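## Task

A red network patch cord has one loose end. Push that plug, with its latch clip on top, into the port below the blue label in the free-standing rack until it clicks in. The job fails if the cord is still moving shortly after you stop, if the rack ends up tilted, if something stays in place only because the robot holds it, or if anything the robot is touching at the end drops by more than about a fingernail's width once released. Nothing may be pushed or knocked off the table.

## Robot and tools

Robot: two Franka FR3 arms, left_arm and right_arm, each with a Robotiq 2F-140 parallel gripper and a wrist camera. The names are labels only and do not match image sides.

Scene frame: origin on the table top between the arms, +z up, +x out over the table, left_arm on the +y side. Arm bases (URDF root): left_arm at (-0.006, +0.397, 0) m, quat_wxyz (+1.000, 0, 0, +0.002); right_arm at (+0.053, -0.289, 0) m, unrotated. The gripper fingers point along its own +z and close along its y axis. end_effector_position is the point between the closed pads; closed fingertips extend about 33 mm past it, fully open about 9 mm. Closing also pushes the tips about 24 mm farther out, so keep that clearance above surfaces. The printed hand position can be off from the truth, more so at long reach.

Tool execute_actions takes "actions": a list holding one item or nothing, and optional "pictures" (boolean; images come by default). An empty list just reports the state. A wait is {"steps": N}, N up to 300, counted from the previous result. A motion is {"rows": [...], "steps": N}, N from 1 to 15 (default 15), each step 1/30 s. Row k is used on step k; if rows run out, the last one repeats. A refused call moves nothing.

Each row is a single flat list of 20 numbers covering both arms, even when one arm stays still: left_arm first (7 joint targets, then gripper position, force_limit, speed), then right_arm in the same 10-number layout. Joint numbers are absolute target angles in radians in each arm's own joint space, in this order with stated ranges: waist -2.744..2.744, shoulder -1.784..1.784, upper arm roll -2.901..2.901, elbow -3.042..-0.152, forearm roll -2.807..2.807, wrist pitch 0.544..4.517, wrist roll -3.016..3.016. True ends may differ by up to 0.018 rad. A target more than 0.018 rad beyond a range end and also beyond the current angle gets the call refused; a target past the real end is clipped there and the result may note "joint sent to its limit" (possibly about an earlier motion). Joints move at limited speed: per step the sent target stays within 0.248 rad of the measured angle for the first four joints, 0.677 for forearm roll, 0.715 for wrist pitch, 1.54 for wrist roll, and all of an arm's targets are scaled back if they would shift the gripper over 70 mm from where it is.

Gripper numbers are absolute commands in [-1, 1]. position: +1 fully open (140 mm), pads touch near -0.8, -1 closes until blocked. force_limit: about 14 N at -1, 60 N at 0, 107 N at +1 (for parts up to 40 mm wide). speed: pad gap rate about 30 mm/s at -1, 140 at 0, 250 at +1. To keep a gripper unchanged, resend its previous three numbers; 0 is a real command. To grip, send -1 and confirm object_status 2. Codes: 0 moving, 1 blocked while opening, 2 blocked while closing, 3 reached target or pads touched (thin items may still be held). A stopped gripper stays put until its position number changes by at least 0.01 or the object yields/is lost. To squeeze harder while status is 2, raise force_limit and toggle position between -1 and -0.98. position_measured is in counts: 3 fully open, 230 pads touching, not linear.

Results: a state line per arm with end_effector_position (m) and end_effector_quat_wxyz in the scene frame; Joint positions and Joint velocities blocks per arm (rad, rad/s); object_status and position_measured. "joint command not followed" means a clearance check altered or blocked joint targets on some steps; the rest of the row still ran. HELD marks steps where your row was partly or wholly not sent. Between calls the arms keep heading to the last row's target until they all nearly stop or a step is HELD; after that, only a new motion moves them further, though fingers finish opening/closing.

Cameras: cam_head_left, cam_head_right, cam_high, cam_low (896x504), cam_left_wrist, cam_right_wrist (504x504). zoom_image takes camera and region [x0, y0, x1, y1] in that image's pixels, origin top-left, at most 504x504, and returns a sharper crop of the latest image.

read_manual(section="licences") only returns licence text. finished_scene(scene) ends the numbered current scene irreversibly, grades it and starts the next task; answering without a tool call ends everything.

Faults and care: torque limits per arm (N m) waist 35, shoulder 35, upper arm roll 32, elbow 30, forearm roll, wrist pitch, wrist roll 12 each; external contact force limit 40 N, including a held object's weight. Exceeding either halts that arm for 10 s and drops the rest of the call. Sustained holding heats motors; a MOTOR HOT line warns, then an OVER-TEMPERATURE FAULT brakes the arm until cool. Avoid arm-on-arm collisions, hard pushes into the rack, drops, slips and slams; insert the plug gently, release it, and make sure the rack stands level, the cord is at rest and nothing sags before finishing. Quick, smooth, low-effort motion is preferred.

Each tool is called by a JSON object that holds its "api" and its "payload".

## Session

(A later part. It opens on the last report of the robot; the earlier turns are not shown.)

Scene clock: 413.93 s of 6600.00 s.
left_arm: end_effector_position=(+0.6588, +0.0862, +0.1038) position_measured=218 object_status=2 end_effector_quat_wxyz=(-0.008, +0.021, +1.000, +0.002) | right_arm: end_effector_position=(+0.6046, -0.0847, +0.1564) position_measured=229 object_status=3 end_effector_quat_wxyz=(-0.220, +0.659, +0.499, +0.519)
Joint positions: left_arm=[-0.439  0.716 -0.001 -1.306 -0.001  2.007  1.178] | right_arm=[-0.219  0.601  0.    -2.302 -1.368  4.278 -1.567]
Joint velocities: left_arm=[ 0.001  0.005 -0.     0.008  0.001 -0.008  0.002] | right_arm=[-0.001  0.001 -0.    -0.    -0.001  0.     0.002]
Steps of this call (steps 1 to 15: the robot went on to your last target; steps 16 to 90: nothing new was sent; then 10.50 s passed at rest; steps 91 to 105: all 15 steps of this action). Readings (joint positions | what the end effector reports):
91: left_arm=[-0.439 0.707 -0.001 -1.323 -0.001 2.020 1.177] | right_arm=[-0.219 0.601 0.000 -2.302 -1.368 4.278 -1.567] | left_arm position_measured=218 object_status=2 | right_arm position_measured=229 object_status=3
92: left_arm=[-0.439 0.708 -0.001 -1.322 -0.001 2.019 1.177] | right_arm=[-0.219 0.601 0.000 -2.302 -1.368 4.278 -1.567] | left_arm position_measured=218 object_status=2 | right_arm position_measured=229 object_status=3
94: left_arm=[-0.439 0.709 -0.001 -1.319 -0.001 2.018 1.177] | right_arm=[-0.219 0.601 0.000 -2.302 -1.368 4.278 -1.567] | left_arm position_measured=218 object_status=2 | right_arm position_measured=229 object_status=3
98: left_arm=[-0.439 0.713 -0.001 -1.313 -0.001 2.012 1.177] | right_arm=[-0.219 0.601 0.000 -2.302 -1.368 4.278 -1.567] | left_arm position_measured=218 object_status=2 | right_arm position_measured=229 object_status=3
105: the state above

{"api": "execute_actions", "payload": {"actions": []}}

{"api": "zoom_image", "payload": {"camera": "cam_left_wrist", "region": [235, 280, 280, 315]}}

{"api": "zoom_image", "payload": {"camera": "cam_right_wrist", "region": [235, 180, 295, 235]}}

Scene clock: 430.10 s of 6600.00 s.
left_arm: end_effector_position=(+0.6588, +0.0863, +0.1038) position_measured=218 object_status=2 end_effector_quat_wxyz=(-0.008, +0.022, +1.000, +0.003) | right_arm: end_effector_position=(+0.6046, -0.0847, +0.1564) position_measured=229 object_status=3 end_effector_quat_wxyz=(-0.220, +0.659, +0.499, +0.519)
Joint positions: left_arm=[-0.439  0.717 -0.001 -1.306 -0.001  2.006  1.179] | right_arm=[-0.219  0.601  0.    -2.302 -1.368  4.278 -1.567]
Joint velocities: left_arm=[ 0.001  0.     0.001  0.    -0.001  0.     0.001] | right_arm=[-0.001  0.001 -0.001 -0.     0.     0.     0.002]
Steps of this call (steps 1 to 15: the robot went on to your last target; steps 16 to 90: nothing new was sent; then 13.17 s passed at rest). Readings (joint positions | what the end effector reports):
1: left_arm=[-0.439 0.716 -0.001 -1.306 -0.001 2.006 1.178] | right_arm=[-0.219 0.601 0.000 -2.302 -1.368 4.278 -1.567] | left_arm position_measured=218 object_status=2 | right_arm position_measured=229 object_status=3
2: left_arm=[-0.439 0.717 -0.001 -1.306 -0.001 2.006 1.178] | right_arm=[-0.219 0.601 0.000 -2.302 -1.368 4.278 -1.567] | left_arm position_measured=218 object_status=2 | right_arm position_measured=229 object_status=3
4: left_arm=[-0.439 0.717 -0.001 -1.306 -0.001 2.006 1.178] | right_arm=[-0.219 0.601 0.000 -2.302 -1.368 4.278 -1.567] | left_arm position_measured=218 object_status=2 | right_arm position_measured=229 object_status=3
8: left_arm=[-0.439 0.717 -0.001 -1.306 -0.001 2.006 1.178] | right_arm=[-0.219 0.601 0.000 -2.302 -1.368 4.278 -1.567] | left_arm position_measured=218 object_status=2 | right_arm position_measured=229 object_status=3
90: the state above
All arms were judged still, so your last target was given up. Only a new action makes them travel on or press farther. Fingers that are still opening or closing keep moving.

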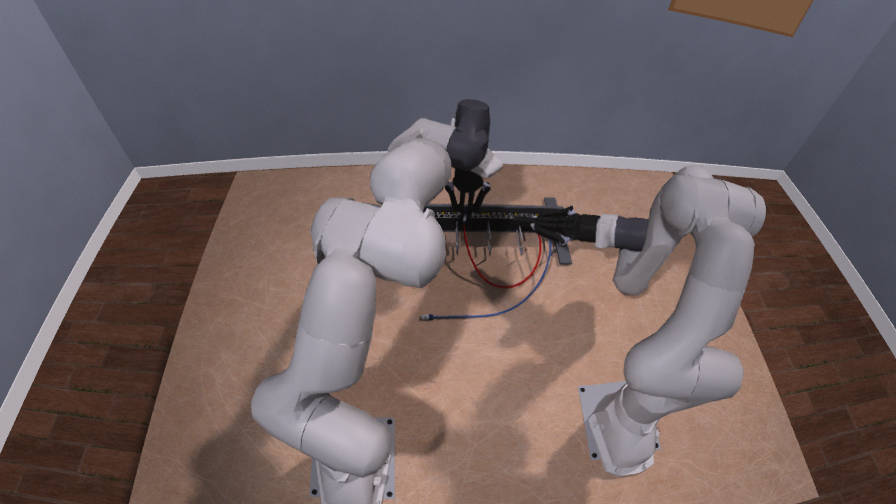

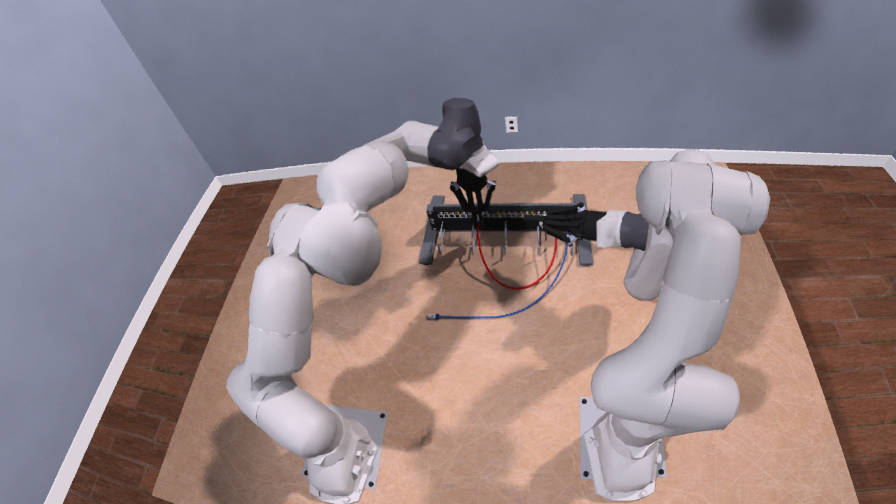

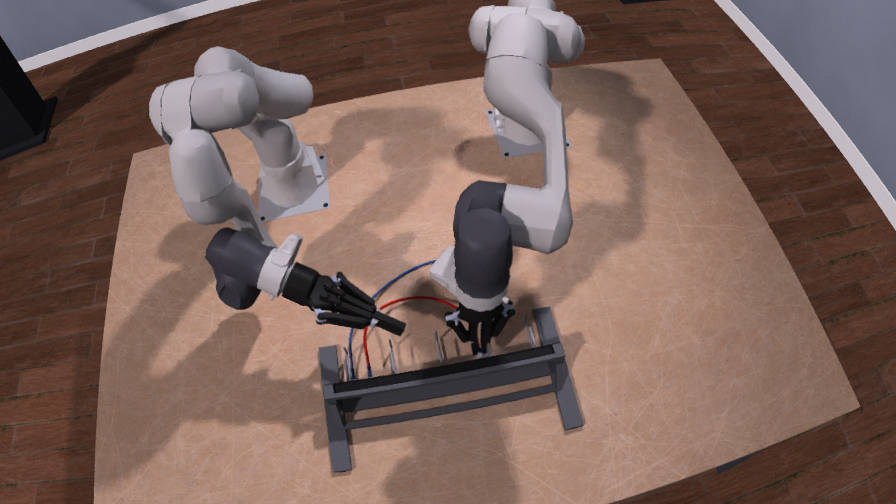

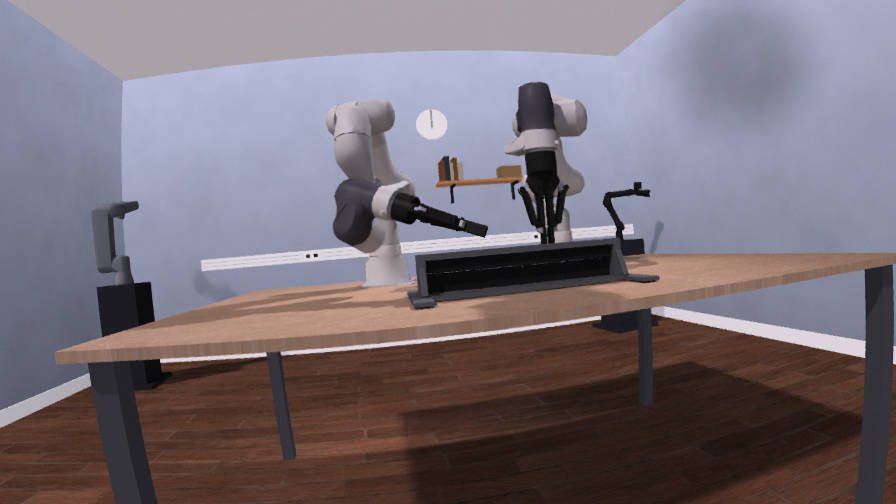

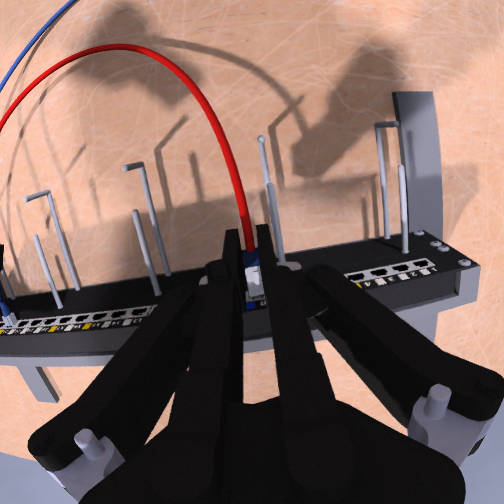

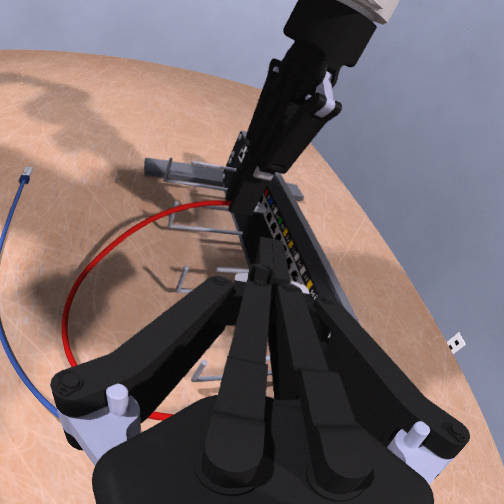

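Region (235, 280, 280, 315) of cam_left_wrist's 504x504 image, scaled by 11.200, with more detail than that image has.

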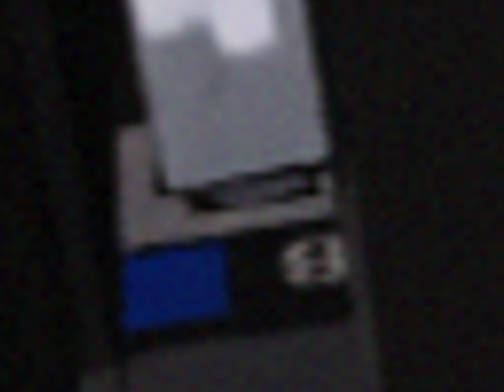

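Region (235, 180, 295, 235) of cam_right_wrist's 504x504 image, scaled by 8.400, with more detail than that image has; it fills the top 462 rows of this view, and the rest is white.

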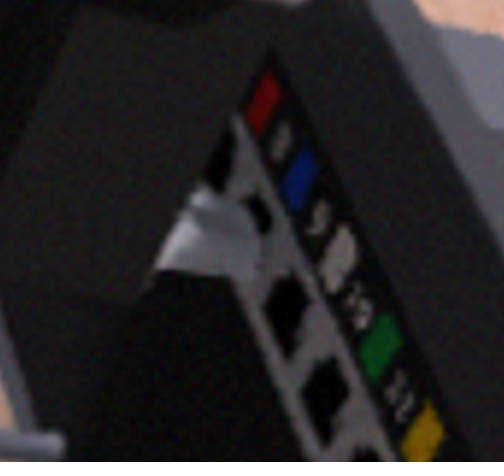

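{"api": "execute_actions", "payload": {"actions": []}}

Scene clock: 446.07 s of 6600.00 s.
left_arm: end_effector_position=(+0.6588, +0.0863, +0.1038) position_measured=218 object_status=2 end_effector_quat_wxyz=(-0.008, +0.022, +1.000, +0.003) | right_arm: end_effector_position=(+0.6046, -0.0847, +0.1564) position_measured=229 object_status=3 end_effector_quat_wxyz=(-0.220, +0.659, +0.499, +0.519)
Joint positions: left_arm=[-0.439  0.717 -0.001 -1.305 -0.001  2.006  1.179] | right_arm=[-0.219  0.601  0.    -2.302 -1.368  4.278 -1.567]
Joint velocities: left_arm=[-0.     0.    -0.001  0.     0.     0.    -0.001] | right_arm=[ 0.     0.001  0.     0.001  0.001  0.001 -0.001]
Steps of this call (steps 1 to 90: nothing new was sent; then 12.97 s passed at rest). Readings (joint positions | what the end effector reports):
1: left_arm=[-0.439 0.717 -0.001 -1.306 -0.001 2.006 1.179] | right_arm=[-0.219 0.601 0.000 -2.302 -1.368 4.278 -1.567] | left_arm position_measured=218 object_status=2 | right_arm position_measured=229 object_status=3
2: left_arm=[-0.439 0.717 -0.001 -1.306 -0.001 2.006 1.179] | right_arm=[-0.219 0.601 0.000 -2.302 -1.368 4.278 -1.567] | left_arm position_measured=218 object_status=2 | right_arm position_measured=229 object_status=3
4: left_arm=[-0.439 0.717 -0.001 -1.306 -0.001 2.006 1.179] | right_arm=[-0.219 0.601 0.000 -2.302 -1.368 4.278 -1.567] | left_arm position_measured=218 object_status=2 | right_arm position_measured=229 object_status=3
8: left_arm=[-0.439 0.717 -0.001 -1.306 -0.001 2.006 1.179] | right_arm=[-0.219 0.601 0.000 -2.302 -1.368 4.278 -1.567] | left_arm position_measured=218 object_status=2 | right_arm position_measured=229 object_status=3
90: the state above

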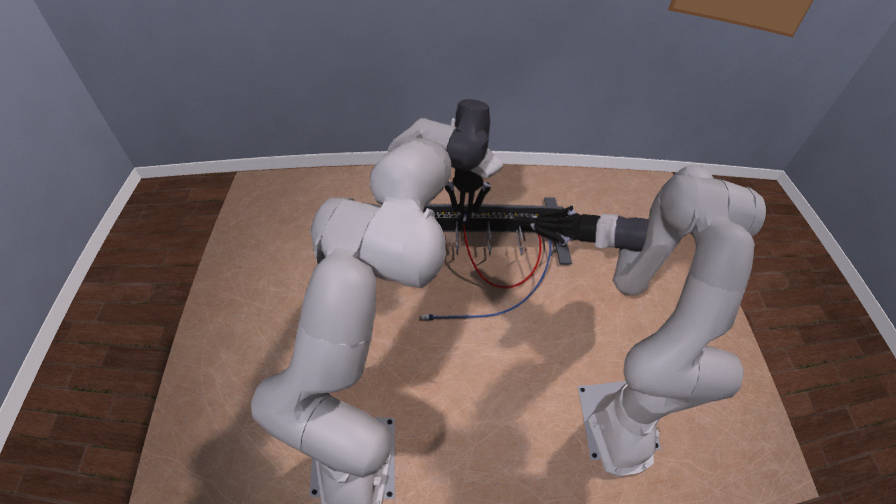

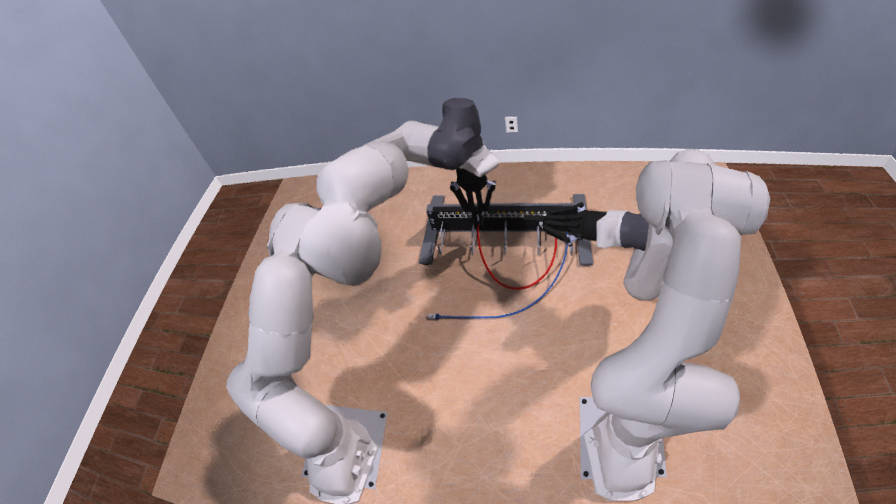

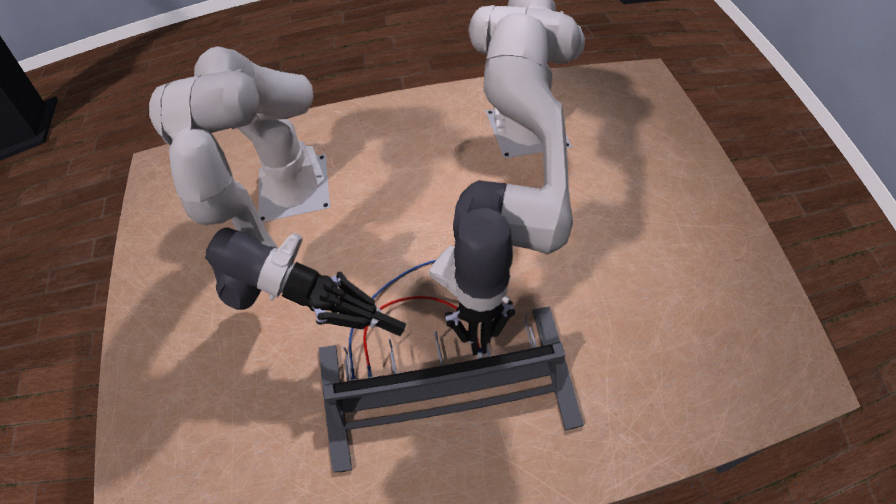

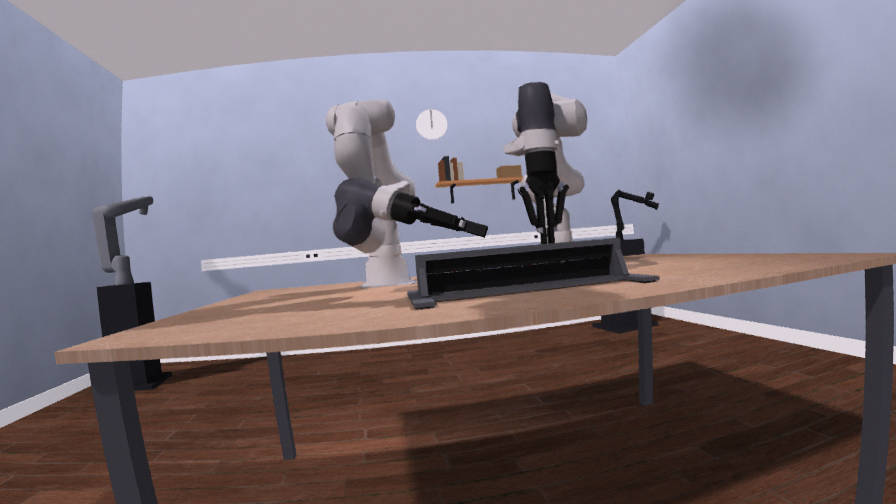

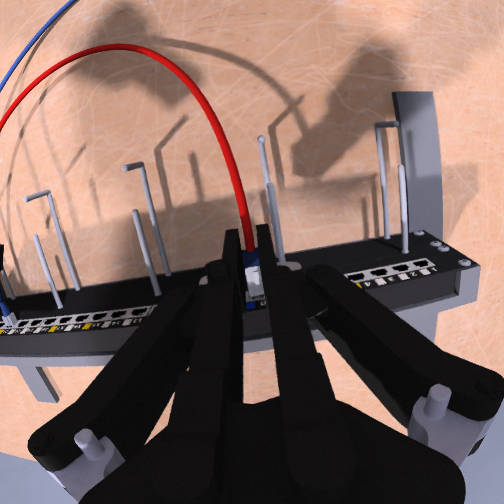

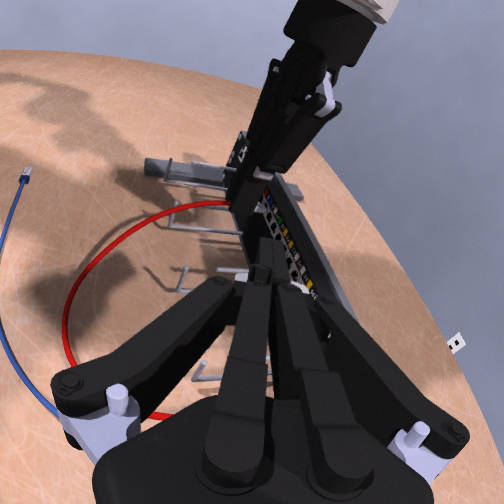

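{"api": "execute_actions", "payload": {"actions": [{"rows":[[-0.4392,0.7135,0,-1.3115,-0.004,2.012,1.186,-1,0.3,-0.6,-0.22,0.6,0,-2.3,-1.37,4.28,-1.571,-0.8,0,0],[-0.4395,0.710,0,-1.318,-0.004,2.017,1.186,-1,0.3,-0.6,-0.22,0.6,0,-2.3,-1.37,4.28,-1.571,-0.8,0,0],[-0.4398,0.7065,0,-1.3245,-0.004,2.022,1.186,-1,0.3,-0.6,-0.22,0.6,0,-2.3,-1.37,4.28,-1.571,-0.8,0,0],[-0.4402,0.703,0,-1.331,-0.004,2.027,1.186,-1,0.3,-0.6,-0.22,0.6,0,-2.3,-1.37,4.28,-1.571,-0.8,0,0],[-0.4405,0.6995,0,-1.3375,-0.004,2.032,1.186,-1,0.3,-0.6,-0.22,0.6,0,-2.3,-1.37,4.28,-1.571,-0.8,0,0],[-0.4409,0.696,0,-1.344,-0.004,2.037,1.186,-1,0.3,-0.6,-0.22,0.6,0,-2.3,-1.37,4.28,-1.571,-0.8,0,0],[-0.4412,0.6925,0,-1.3505,-0.004,2.042,1.186,-1,0.3,-0.6,-0.22,0.6,0,-2.3,-1.37,4.28,-1.571,-0.8,0,0],[-0.4416,0.689,0,-1.357,-0.004,2.047,1.186,-1,0.3,-0.6,-0.22,0.6,0,-2.3,-1.37,4.28,-1.571,-0.8,0,0],[-0.442,0.6845,0,-1.364,-0.004,2.050,1.186,-1,0.3,-0.6,-0.22,0.6,0,-2.3,-1.37,4.28,-1.571,-0.8,0,0],[-0.4424,0.680,0,-1.3705,-0.004,2.052,1.186,-1,0.3,-0.6,-0.22,0.6,0,-2.3,-1.37,4.28,-1.571,-0.8,0,0]],"steps":15}], "pictures": false}}

{"api": "execute_actions", "payload": {"actions": [{"rows":[[-0.4424,0.680,0,-1.3705,-0.004,2.050,1.186,-1,0.3,-0.6,-0.22,0.6,0,-2.3,-1.37,4.28,-1.571,-0.8,0,0],[-0.4417,0.682,0,-1.367,-0.004,2.048,1.186,-1,0.3,-0.6,-0.22,0.6,0,-2.3,-1.37,4.28,-1.571,-0.8,0,0],[-0.441,0.684,0,-1.364,-0.004,2.047,1.186,-1,0.3,-0.6,-0.22,0.6,0,-2.3,-1.37,4.28,-1.571,-0.8,0,0],[-0.4403,0.686,0,-1.361,-0.004,2.046,1.186,-1,0.3,-0.6,-0.22,0.6,0,-2.3,-1.37,4.28,-1.571,-0.8,0,0],[-0.4397,0.688,0,-1.358,-0.004,2.045,1.186,-1,0.3,-0.6,-0.22,0.6,0,-2.3,-1.37,4.28,-1.571,-0.8,0,0],[-0.439,0.6902,0,-1.3545,-0.004,2.044,1.186,-1,0.3,-0.6,-0.22,0.6,0,-2.3,-1.37,4.28,-1.571,-0.8,0,0]],"steps":15}], "pictures": false}}

{"api": "execute_actions", "payload": {"actions": [{"steps":20}]}}

Scene clock: 478.23 s of 6600.00 s.
left_arm: end_effector_position=(+0.6530, +0.0874, +0.1034) position_measured=218 object_status=2 end_effector_quat_wxyz=(-0.003, +0.023, +1.000, +0.000) | right_arm: end_effector_position=(+0.6046, -0.0847, +0.1564) position_measured=229 object_status=3 end_effector_quat_wxyz=(-0.220, +0.659, +0.499, +0.519)
Joint positions: left_arm=[-0.441  0.683 -0.001 -1.367 -0.001  2.044  1.179] | right_arm=[-0.219  0.601  0.    -2.302 -1.368  4.278 -1.567]
Joint velocities: left_arm=[-0.002 -0.018 -0.    -0.018 -0.001  0.038 -0.001] | right_arm=[ 0.  0.  0. -0. -0.  0.  0.]
Steps of this call (steps 1 to 90: nothing new was sent; then 28.67 s passed at rest; steps 91 to 105: all 15 steps of this action). Readings (joint positions | what the end effector reports):
91: left_arm=[-0.439 0.716 -0.001 -1.307 -0.001 2.006 1.179] | right_arm=[-0.219 0.601 0.000 -2.302 -1.368 4.278 -1.567] | left_arm position_measured=218 object_status=2 | right_arm position_measured=229 object_status=3
92: left_arm=[-0.439 0.715 -0.001 -1.309 -0.001 2.008 1.179] | right_arm=[-0.219 0.601 0.000 -2.302 -1.368 4.278 -1.567] | left_arm position_measured=218 object_status=2 | right_arm position_measured=229 object_status=3
94: left_arm=[-0.439 0.711 -0.001 -1.319 -0.001 2.013 1.179] | right_arm=[-0.219 0.601 0.000 -2.302 -1.368 4.278 -1.567] | left_arm position_measured=218 object_status=2 | right_arm position_measured=229 object_status=3
98: left_arm=[-0.439 0.698 -0.001 -1.342 -0.001 2.027 1.179] | right_arm=[-0.219 0.601 0.000 -2.302 -1.368 4.278 -1.567] | left_arm position_measured=218 object_status=2 | right_arm position_measured=229 object_status=3
105: the state above

Scene clock: 478.73 s of 6600.00 s.
left_arm: end_effector_position=(+0.6564, +0.0864, +0.1042) position_measured=218 object_status=2 end_effector_quat_wxyz=(-0.000, +0.023, +1.000, -0.001) | right_arm: end_effector_position=(+0.6046, -0.0847, +0.1564) position_measured=229 object_status=3 end_effector_quat_wxyz=(-0.220, +0.659, +0.499, +0.519)
Joint positions: left_arm=[-0.44   0.688 -0.001 -1.356 -0.001  2.045  1.179] | right_arm=[-0.219  0.601  0.    -2.302 -1.368  4.278 -1.567]
Joint velocities: left_arm=[ 0.001 -0.001  0.001 -0.     0.    -0.    -0.   ] | right_arm=[ 0.     0.001 -0.    -0.001 -0.001  0.    -0.   ]
Steps of this call (steps 1 to 15: all 15 steps of this action). Readings (joint positions | what the end effector reports):
1: left_arm=[-0.441 0.682 -0.001 -1.368 -0.001 2.045 1.179] | right_arm=[-0.219 0.601 0.000 -2.302 -1.368 4.278 -1.567] | left_arm position_measured=218 object_status=2 | right_arm position_measured=229 object_status=3
2: left_arm=[-0.441 0.682 -0.001 -1.368 -0.001 2.045 1.179] | right_arm=[-0.219 0.601 0.000 -2.302 -1.368 4.278 -1.567] | left_arm position_measured=218 object_status=2 | right_arm position_measured=229 object_status=3
4: left_arm=[-0.441 0.683 -0.001 -1.366 -0.001 2.045 1.179] | right_arm=[-0.219 0.601 0.000 -2.302 -1.368 4.278 -1.567] | left_arm position_measured=218 object_status=2 | right_arm position_measured=229 object_status=3
8: left_arm=[-0.441 0.687 -0.001 -1.358 -0.001 2.045 1.179] | right_arm=[-0.219 0.601 0.000 -2.302 -1.368 4.278 -1.567] | left_arm position_measured=218 object_status=2 | right_arm position_measured=229 object_status=3
15: the state above

Scene clock: 479.40 s of 6600.00 s.
left_arm: end_effector_position=(+0.6565, +0.0864, +0.1042) position_measured=218 object_status=2 end_effector_quat_wxyz=(-0.000, +0.023, +1.000, -0.001) | right_arm: end_effector_position=(+0.6046, -0.0847, +0.1564) position_measured=229 object_status=3 end_effector_quat_wxyz=(-0.220, +0.659, +0.499, +0.519)
Joint positions: left_arm=[-0.44   0.689 -0.001 -1.356 -0.001  2.045  1.179] | right_arm=[-0.219  0.601  0.    -2.302 -1.368  4.278 -1.567]
Joint velocities: left_arm=[-0.     0.    -0.001  0.     0.     0.     0.001] | right_arm=[-0.    -0.001 -0.     0.001 -0.001 -0.    -0.001]
Steps of this call (steps 1 to 15: the robot went on to your last target; steps 16 to 20: nothing new was sent). Readings (joint positions | what the end effector reports):
1: left_arm=[-0.440 0.688 -0.001 -1.356 -0.001 2.045 1.179] | right_arm=[-0.219 0.601 0.000 -2.302 -1.368 4.278 -1.567] | left_arm position_measured=218 object_status=2 | right_arm position_measured=229 object_status=3
2: left_arm=[-0.440 0.689 -0.001 -1.356 -0.001 2.045 1.179] | right_arm=[-0.219 0.601 0.000 -2.302 -1.368 4.278 -1.567] | left_arm position_measured=218 object_status=2 | right_arm position_measured=229 object_status=3
4: left_arm=[-0.440 0.689 -0.001 -1.356 -0.001 2.045 1.179] | right_arm=[-0.219 0.601 0.000 -2.302 -1.368 4.278 -1.567] | left_arm position_measured=218 object_status=2 | right_arm position_measured=229 object_status=3
8: left_arm=[-0.440 0.689 -0.001 -1.356 -0.001 2.045 1.179] | right_arm=[-0.219 0.601 0.000 -2.302 -1.368 4.278 -1.567] | left_arm position_measured=218 object_status=2 | right_arm position_measured=229 object_status=3
20: the state above
All arms were judged still, so your last target was given up. Only a new action makes them travel on or press farther. Fingers that are still opening or closing keep moving.

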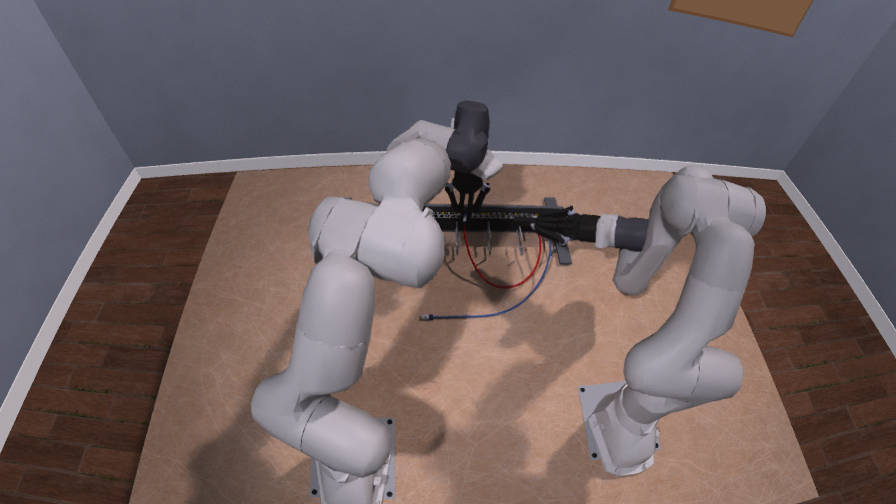

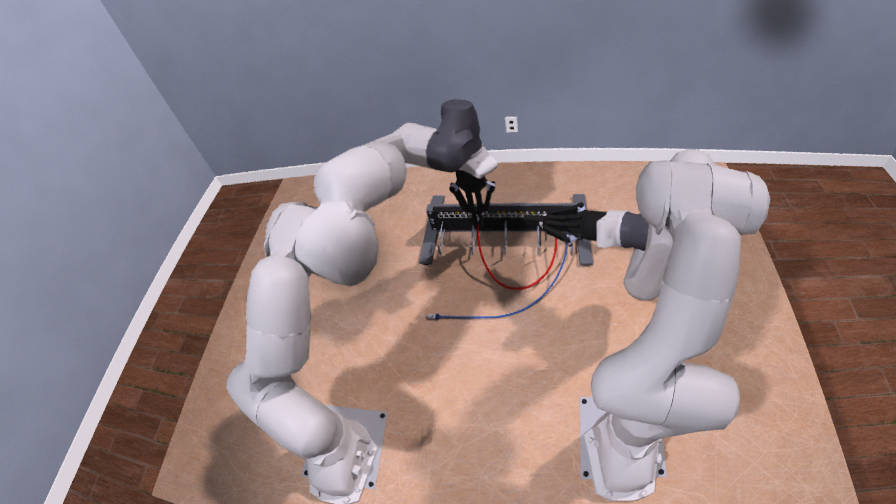

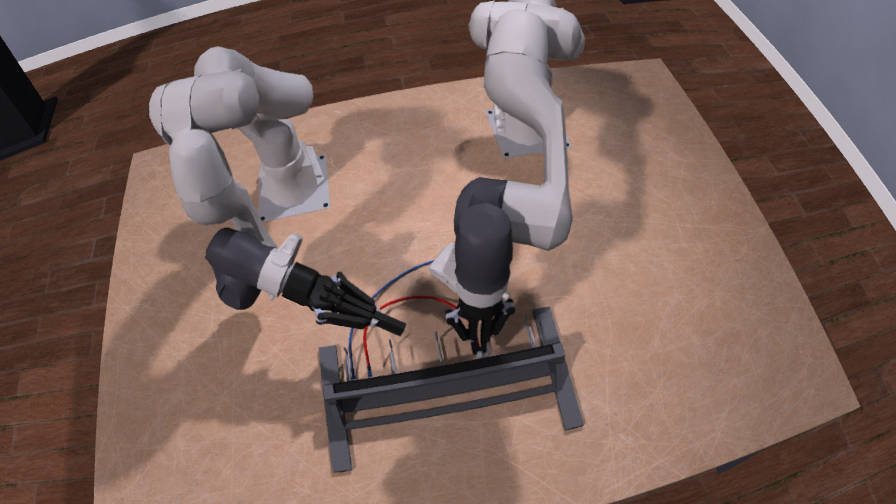

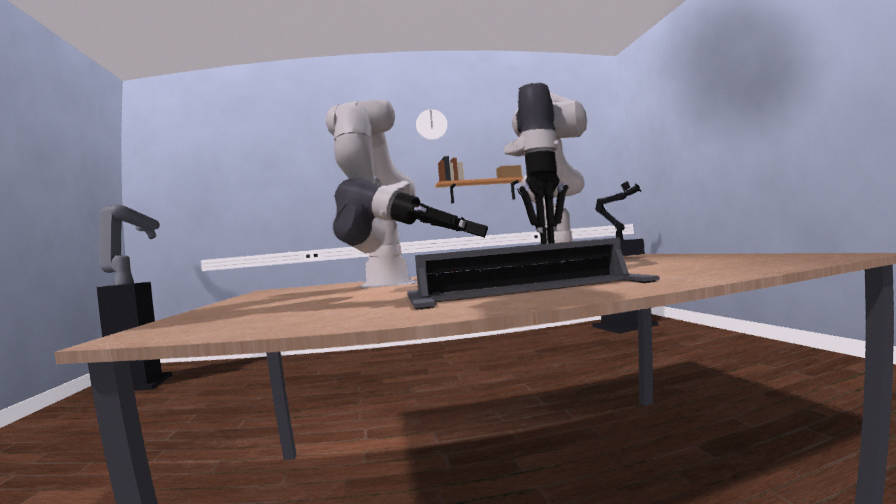

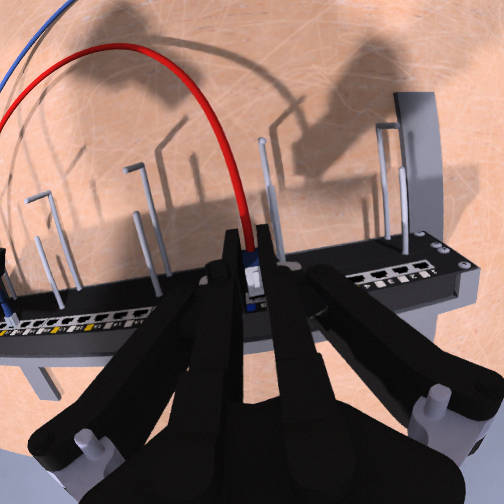

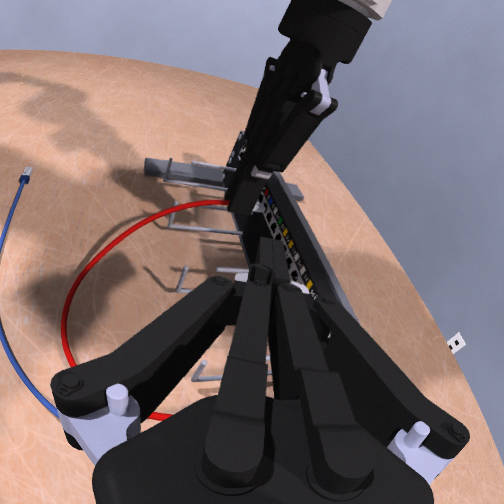

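{"api": "zoom_image", "payload": {"camera": "cam_left_wrist", "region": [230, 265, 285, 320]}}

{"api": "zoom_image", "payload": {"camera": "cam_right_wrist", "region": [235, 180, 285, 225]}}

Region (230, 265, 285, 320) of cam_left_wrist's 504x504 image, scaled by 9.164, with more detail than that image has.

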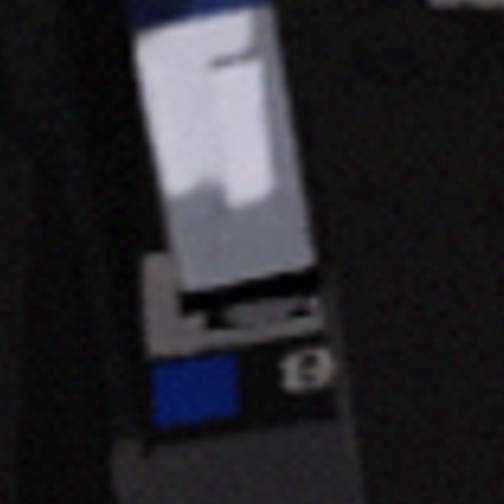

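Region (235, 180, 285, 225) of cam_right_wrist's 504x504 image, scaled by 10.080, with more detail than that image has; it fills the top 454 rows of this view, and the rest is white.

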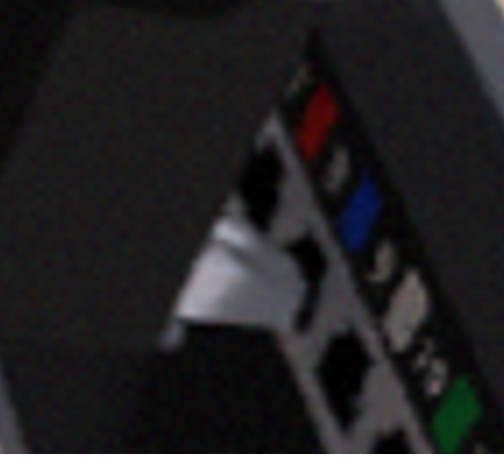

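{"api": "execute_actions", "payload": {"actions": [{"rows":[[-0.4389,0.6914,0,-1.3525,-0.004,2.041,1.187,-1,0.3,-0.6,-0.22,0.6,0,-2.3,-1.37,4.28,-1.571,-0.8,0,0],[-0.4387,0.6926,0,-1.3505,-0.004,2.040,1.187,-1,0.3,-0.6,-0.22,0.6,0,-2.3,-1.37,4.28,-1.571,-0.8,0,0],[-0.4385,0.6938,0,-1.3485,-0.004,2.039,1.187,-1,0.3,-0.6,-0.22,0.6,0,-2.3,-1.37,4.28,-1.571,-0.8,0,0],[-0.4383,0.695,0,-1.3465,-0.004,2.038,1.187,-1,0.3,-0.6,-0.22,0.6,0,-2.3,-1.37,4.28,-1.571,-0.8,0,0],[-0.4381,0.6962,0,-1.3444,-0.004,2.037,1.187,-1,0.3,-0.6,-0.22,0.6,0,-2.3,-1.37,4.28,-1.571,-0.8,0,0],[-0.4379,0.6974,0,-1.3423,-0.004,2.0365,1.188,-1,0.3,-0.6,-0.22,0.6,0,-2.3,-1.37,4.28,-1.571,-0.8,0,0],[-0.4377,0.6986,0,-1.3403,-0.004,2.036,1.188,-1,0.3,-0.6,-0.22,0.6,0,-2.3,-1.37,4.28,-1.571,-0.8,0,0],[-0.4375,0.6998,0,-1.3383,-0.004,2.0355,1.188,-1,0.3,-0.6,-0.22,0.6,0,-2.3,-1.37,4.28,-1.571,-0.8,0,0],[-0.4374,0.701,0,-1.3362,-0.004,2.0355,1.188,-1,0.3,-0.6,-0.22,0.6,0,-2.3,-1.37,4.28,-1.571,-0.8,0,0]],"steps":15}], "pictures": false}}

{"api": "execute_actions", "payload": {"actions": [{"steps":12}]}}

{"api": "zoom_image", "payload": {"camera": "cam_left_wrist", "region": [230, 265, 285, 320]}}

{"api": "zoom_image", "payload": {"camera": "cam_right_wrist", "region": [235, 180, 285, 225]}}

Scene clock: 495.20 s of 6600.00 s.
left_arm: end_effector_position=(+0.6587, +0.0861, +0.1043) position_measured=218 object_status=2 end_effector_quat_wxyz=(-0.001, +0.023, +1.000, -0.000) | right_arm: end_effector_position=(+0.6046, -0.0847, +0.1564) position_measured=229 object_status=3 end_effector_quat_wxyz=(-0.220, +0.659, +0.499, +0.519)
Joint positions: left_arm=[-0.439  0.698 -0.001 -1.339 -0.001  2.035  1.18 ] | right_arm=[-0.219  0.601  0.    -2.302 -1.368  4.278 -1.567]
Joint velocities: left_arm=[ 0.     0.004 -0.     0.006  0.    -0.005  0.004] | right_arm=[ 0.001  0.001 -0.    -0.001 -0.    -0.     0.   ]
Steps of this call (steps 1 to 90: nothing new was sent; then 12.30 s passed at rest; steps 91 to 105: all 15 steps of this action). Readings (joint positions | what the end effector reports):
91: left_arm=[-0.440 0.689 -0.001 -1.356 -0.001 2.045 1.179] | right_arm=[-0.219 0.601 0.000 -2.302 -1.368 4.278 -1.567] | left_arm position_measured=218 object_status=2 | right_arm position_measured=229 object_status=3
92: left_arm=[-0.440 0.689 -0.001 -1.355 -0.001 2.044 1.179] | right_arm=[-0.219 0.601 0.000 -2.302 -1.368 4.278 -1.567] | left_arm position_measured=218 object_status=2 | right_arm position_measured=229 object_status=3
94: left_arm=[-0.440 0.691 -0.001 -1.352 -0.001 2.043 1.179] | right_arm=[-0.219 0.601 0.000 -2.302 -1.368 4.278 -1.567] | left_arm position_measured=218 object_status=2 | right_arm position_measured=229 object_status=3
98: left_arm=[-0.439 0.696 -0.001 -1.344 -0.001 2.040 1.180] | right_arm=[-0.219 0.601 0.000 -2.302 -1.368 4.278 -1.567] | left_arm position_measured=218 object_status=2 | right_arm position_measured=229 object_status=3
105: the state above

Scene clock: 495.60 s of 6600.00 s.
left_arm: end_effector_position=(+0.6587, +0.0862, +0.1043) position_measured=218 object_status=2 end_effector_quat_wxyz=(-0.001, +0.023, +1.000, -0.000) | right_arm: end_effector_position=(+0.6046, -0.0847, +0.1564) position_measured=229 object_status=3 end_effector_quat_wxyz=(-0.220, +0.659, +0.499, +0.519)
Joint positions: left_arm=[-0.439  0.699 -0.001 -1.338 -0.001  2.035  1.181] | right_arm=[-0.219  0.601  0.    -2.302 -1.368  4.278 -1.567]
Joint velocities: left_arm=[ 0.002  0.    -0.001 -0.    -0.001  0.     0.   ] | right_arm=[ 0.001 -0.001 -0.001 -0.     0.     0.    -0.001]
Steps of this call (steps 1 to 12: the robot went on to your last target). Readings (joint positions | what the end effector reports):
1: left_arm=[-0.439 0.699 -0.001 -1.339 -0.001 2.035 1.180] | right_arm=[-0.219 0.601 0.000 -2.302 -1.368 4.278 -1.567] | left_arm position_measured=218 object_status=2 | right_arm position_measured=229 object_status=3
2: left_arm=[-0.439 0.699 -0.001 -1.338 -0.001 2.035 1.180] | right_arm=[-0.219 0.601 0.000 -2.302 -1.368 4.278 -1.567] | left_arm position_measured=218 object_status=2 | right_arm position_measured=229 object_status=3
4: left_arm=[-0.439 0.699 -0.001 -1.338 -0.001 2.035 1.180] | right_arm=[-0.219 0.601 0.000 -2.302 -1.368 4.278 -1.567] | left_arm position_measured=218 object_status=2 | right_arm position_measured=229 object_status=3
8: left_arm=[-0.439 0.699 -0.001 -1.338 -0.001 2.035 1.181] | right_arm=[-0.219 0.601 0.000 -2.302 -1.368 4.278 -1.567] | left_arm position_measured=218 object_status=2 | right_arm position_measured=229 object_status=3
12: the state above

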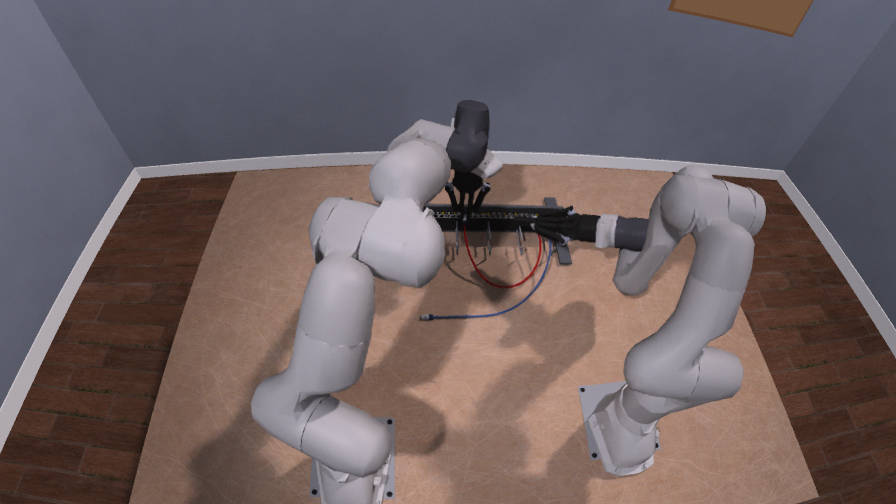

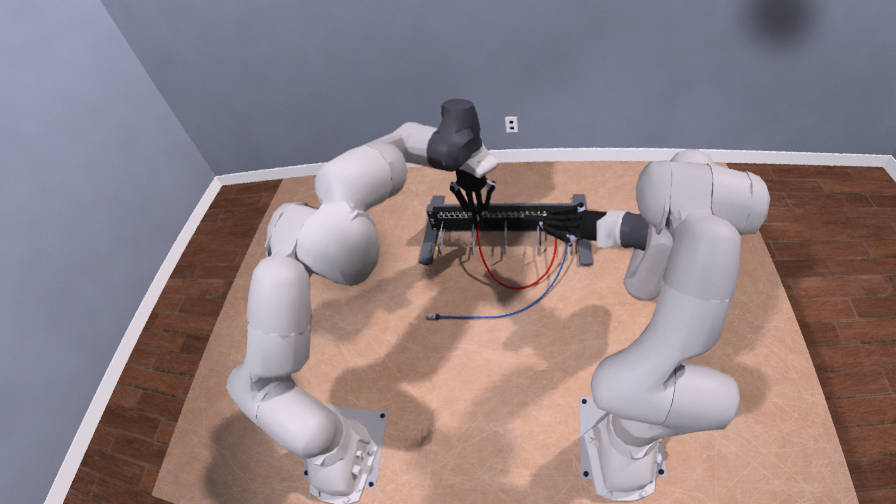

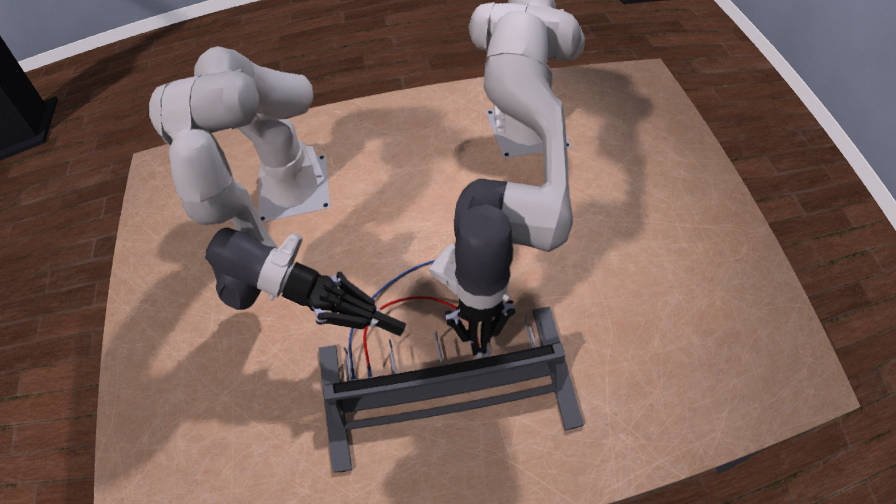

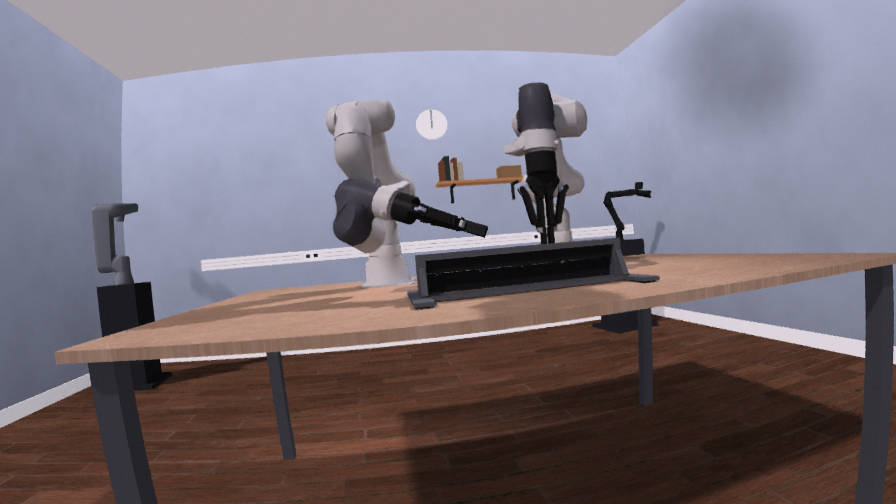

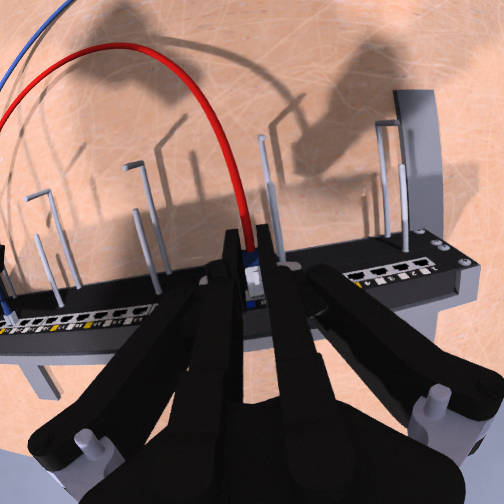

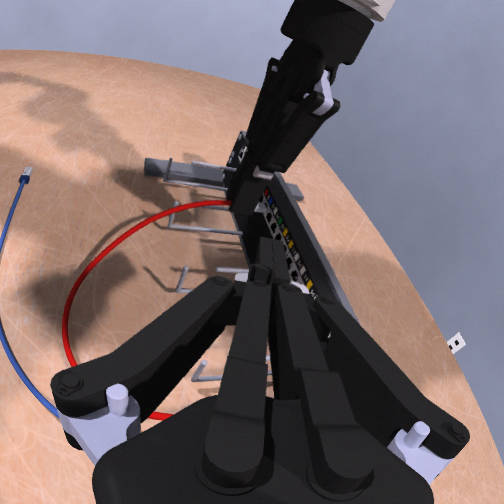

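Region (230, 265, 285, 320) of cam_left_wrist's 504x504 image, scaled by 9.164, with more detail than that image has.

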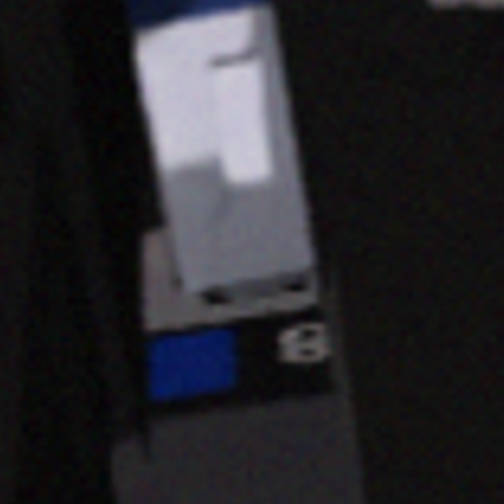

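Region (235, 180, 285, 225) of cam_right_wrist's 504x504 image, scaled by 10.080, with more detail than that image has; it fills the top 454 rows of this view, and the rest is white.

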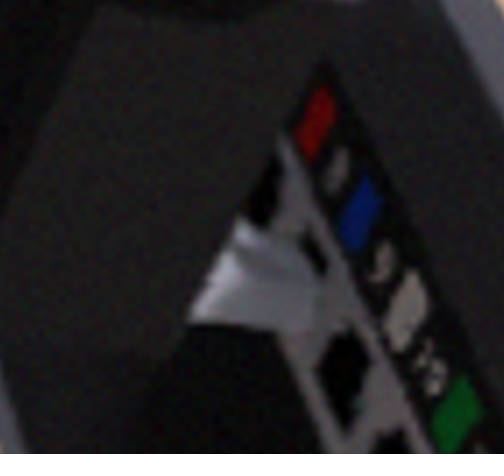

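{"api": "execute_actions", "payload": {"actions": [{"rows":[[-0.4374,0.7013,0,-1.3362,-0.004,2.0355,1.188,-1,0.3,-0.6,-0.22,0.6,0,-2.3,-1.37,4.28,-1.571,-0.8,0,0],[-0.4374,0.7016,0,-1.3362,-0.004,2.0355,1.188,-1,0.3,-0.6,-0.22,0.6,0,-2.3,-1.37,4.28,-1.571,-0.8,0,0],[-0.4374,0.7018,0,-1.3362,-0.004,2.0355,1.188,-1,0.3,-0.6,-0.22,0.6,0,-2.3,-1.37,4.28,-1.571,-0.8,0,0]],"steps":15}], "pictures": false}}

Scene clock: 504.23 s of 6600.00 s.
left_arm: end_effector_position=(+0.6587, +0.0862, +0.1042) position_measured=218 object_status=2 end_effector_quat_wxyz=(-0.001, +0.023, +1.000, -0.000) | right_arm: end_effector_position=(+0.6046, -0.0847, +0.1564) position_measured=229 object_status=3 end_effector_quat_wxyz=(-0.220, +0.659, +0.499, +0.519)
Joint positions: left_arm=[-0.439  0.699 -0.001 -1.338 -0.001  2.035  1.181] | right_arm=[-0.219  0.601  0.    -2.302 -1.368  4.278 -1.567]
Joint velocities: left_arm=[ 0.    -0.    -0.001  0.     0.     0.001  0.   ] | right_arm=[-0.     0.001  0.001  0.     0.001  0.    -0.001]
Steps of this call (steps 1 to 15: the robot went on to your last target; steps 16 to 90: nothing new was sent; then 5.13 s passed at rest; steps 91 to 105: all 15 steps of this action). Readings (joint positions | what the end effector reports):
91: left_arm=[-0.439 0.699 -0.001 -1.338 -0.001 2.035 1.181] | right_arm=[-0.219 0.601 0.000 -2.302 -1.368 4.278 -1.567] | left_arm position_measured=218 object_status=2 | right_arm position_measured=229 object_status=3
92: left_arm=[-0.439 0.699 -0.001 -1.338 -0.001 2.035 1.181] | right_arm=[-0.219 0.601 0.000 -2.302 -1.368 4.278 -1.567] | left_arm position_measured=218 object_status=2 | right_arm position_measured=229 object_status=3
94: left_arm=[-0.439 0.699 -0.001 -1.338 -0.001 2.035 1.181] | right_arm=[-0.219 0.601 0.000 -2.302 -1.368 4.278 -1.567] | left_arm position_measured=218 object_status=2 | right_arm position_measured=229 object_status=3
98: left_arm=[-0.439 0.699 -0.001 -1.338 -0.001 2.035 1.181] | right_arm=[-0.219 0.601 0.000 -2.302 -1.368 4.278 -1.567] | left_arm position_measured=218 object_status=2 | right_arm position_measured=229 object_status=3
105: the state above


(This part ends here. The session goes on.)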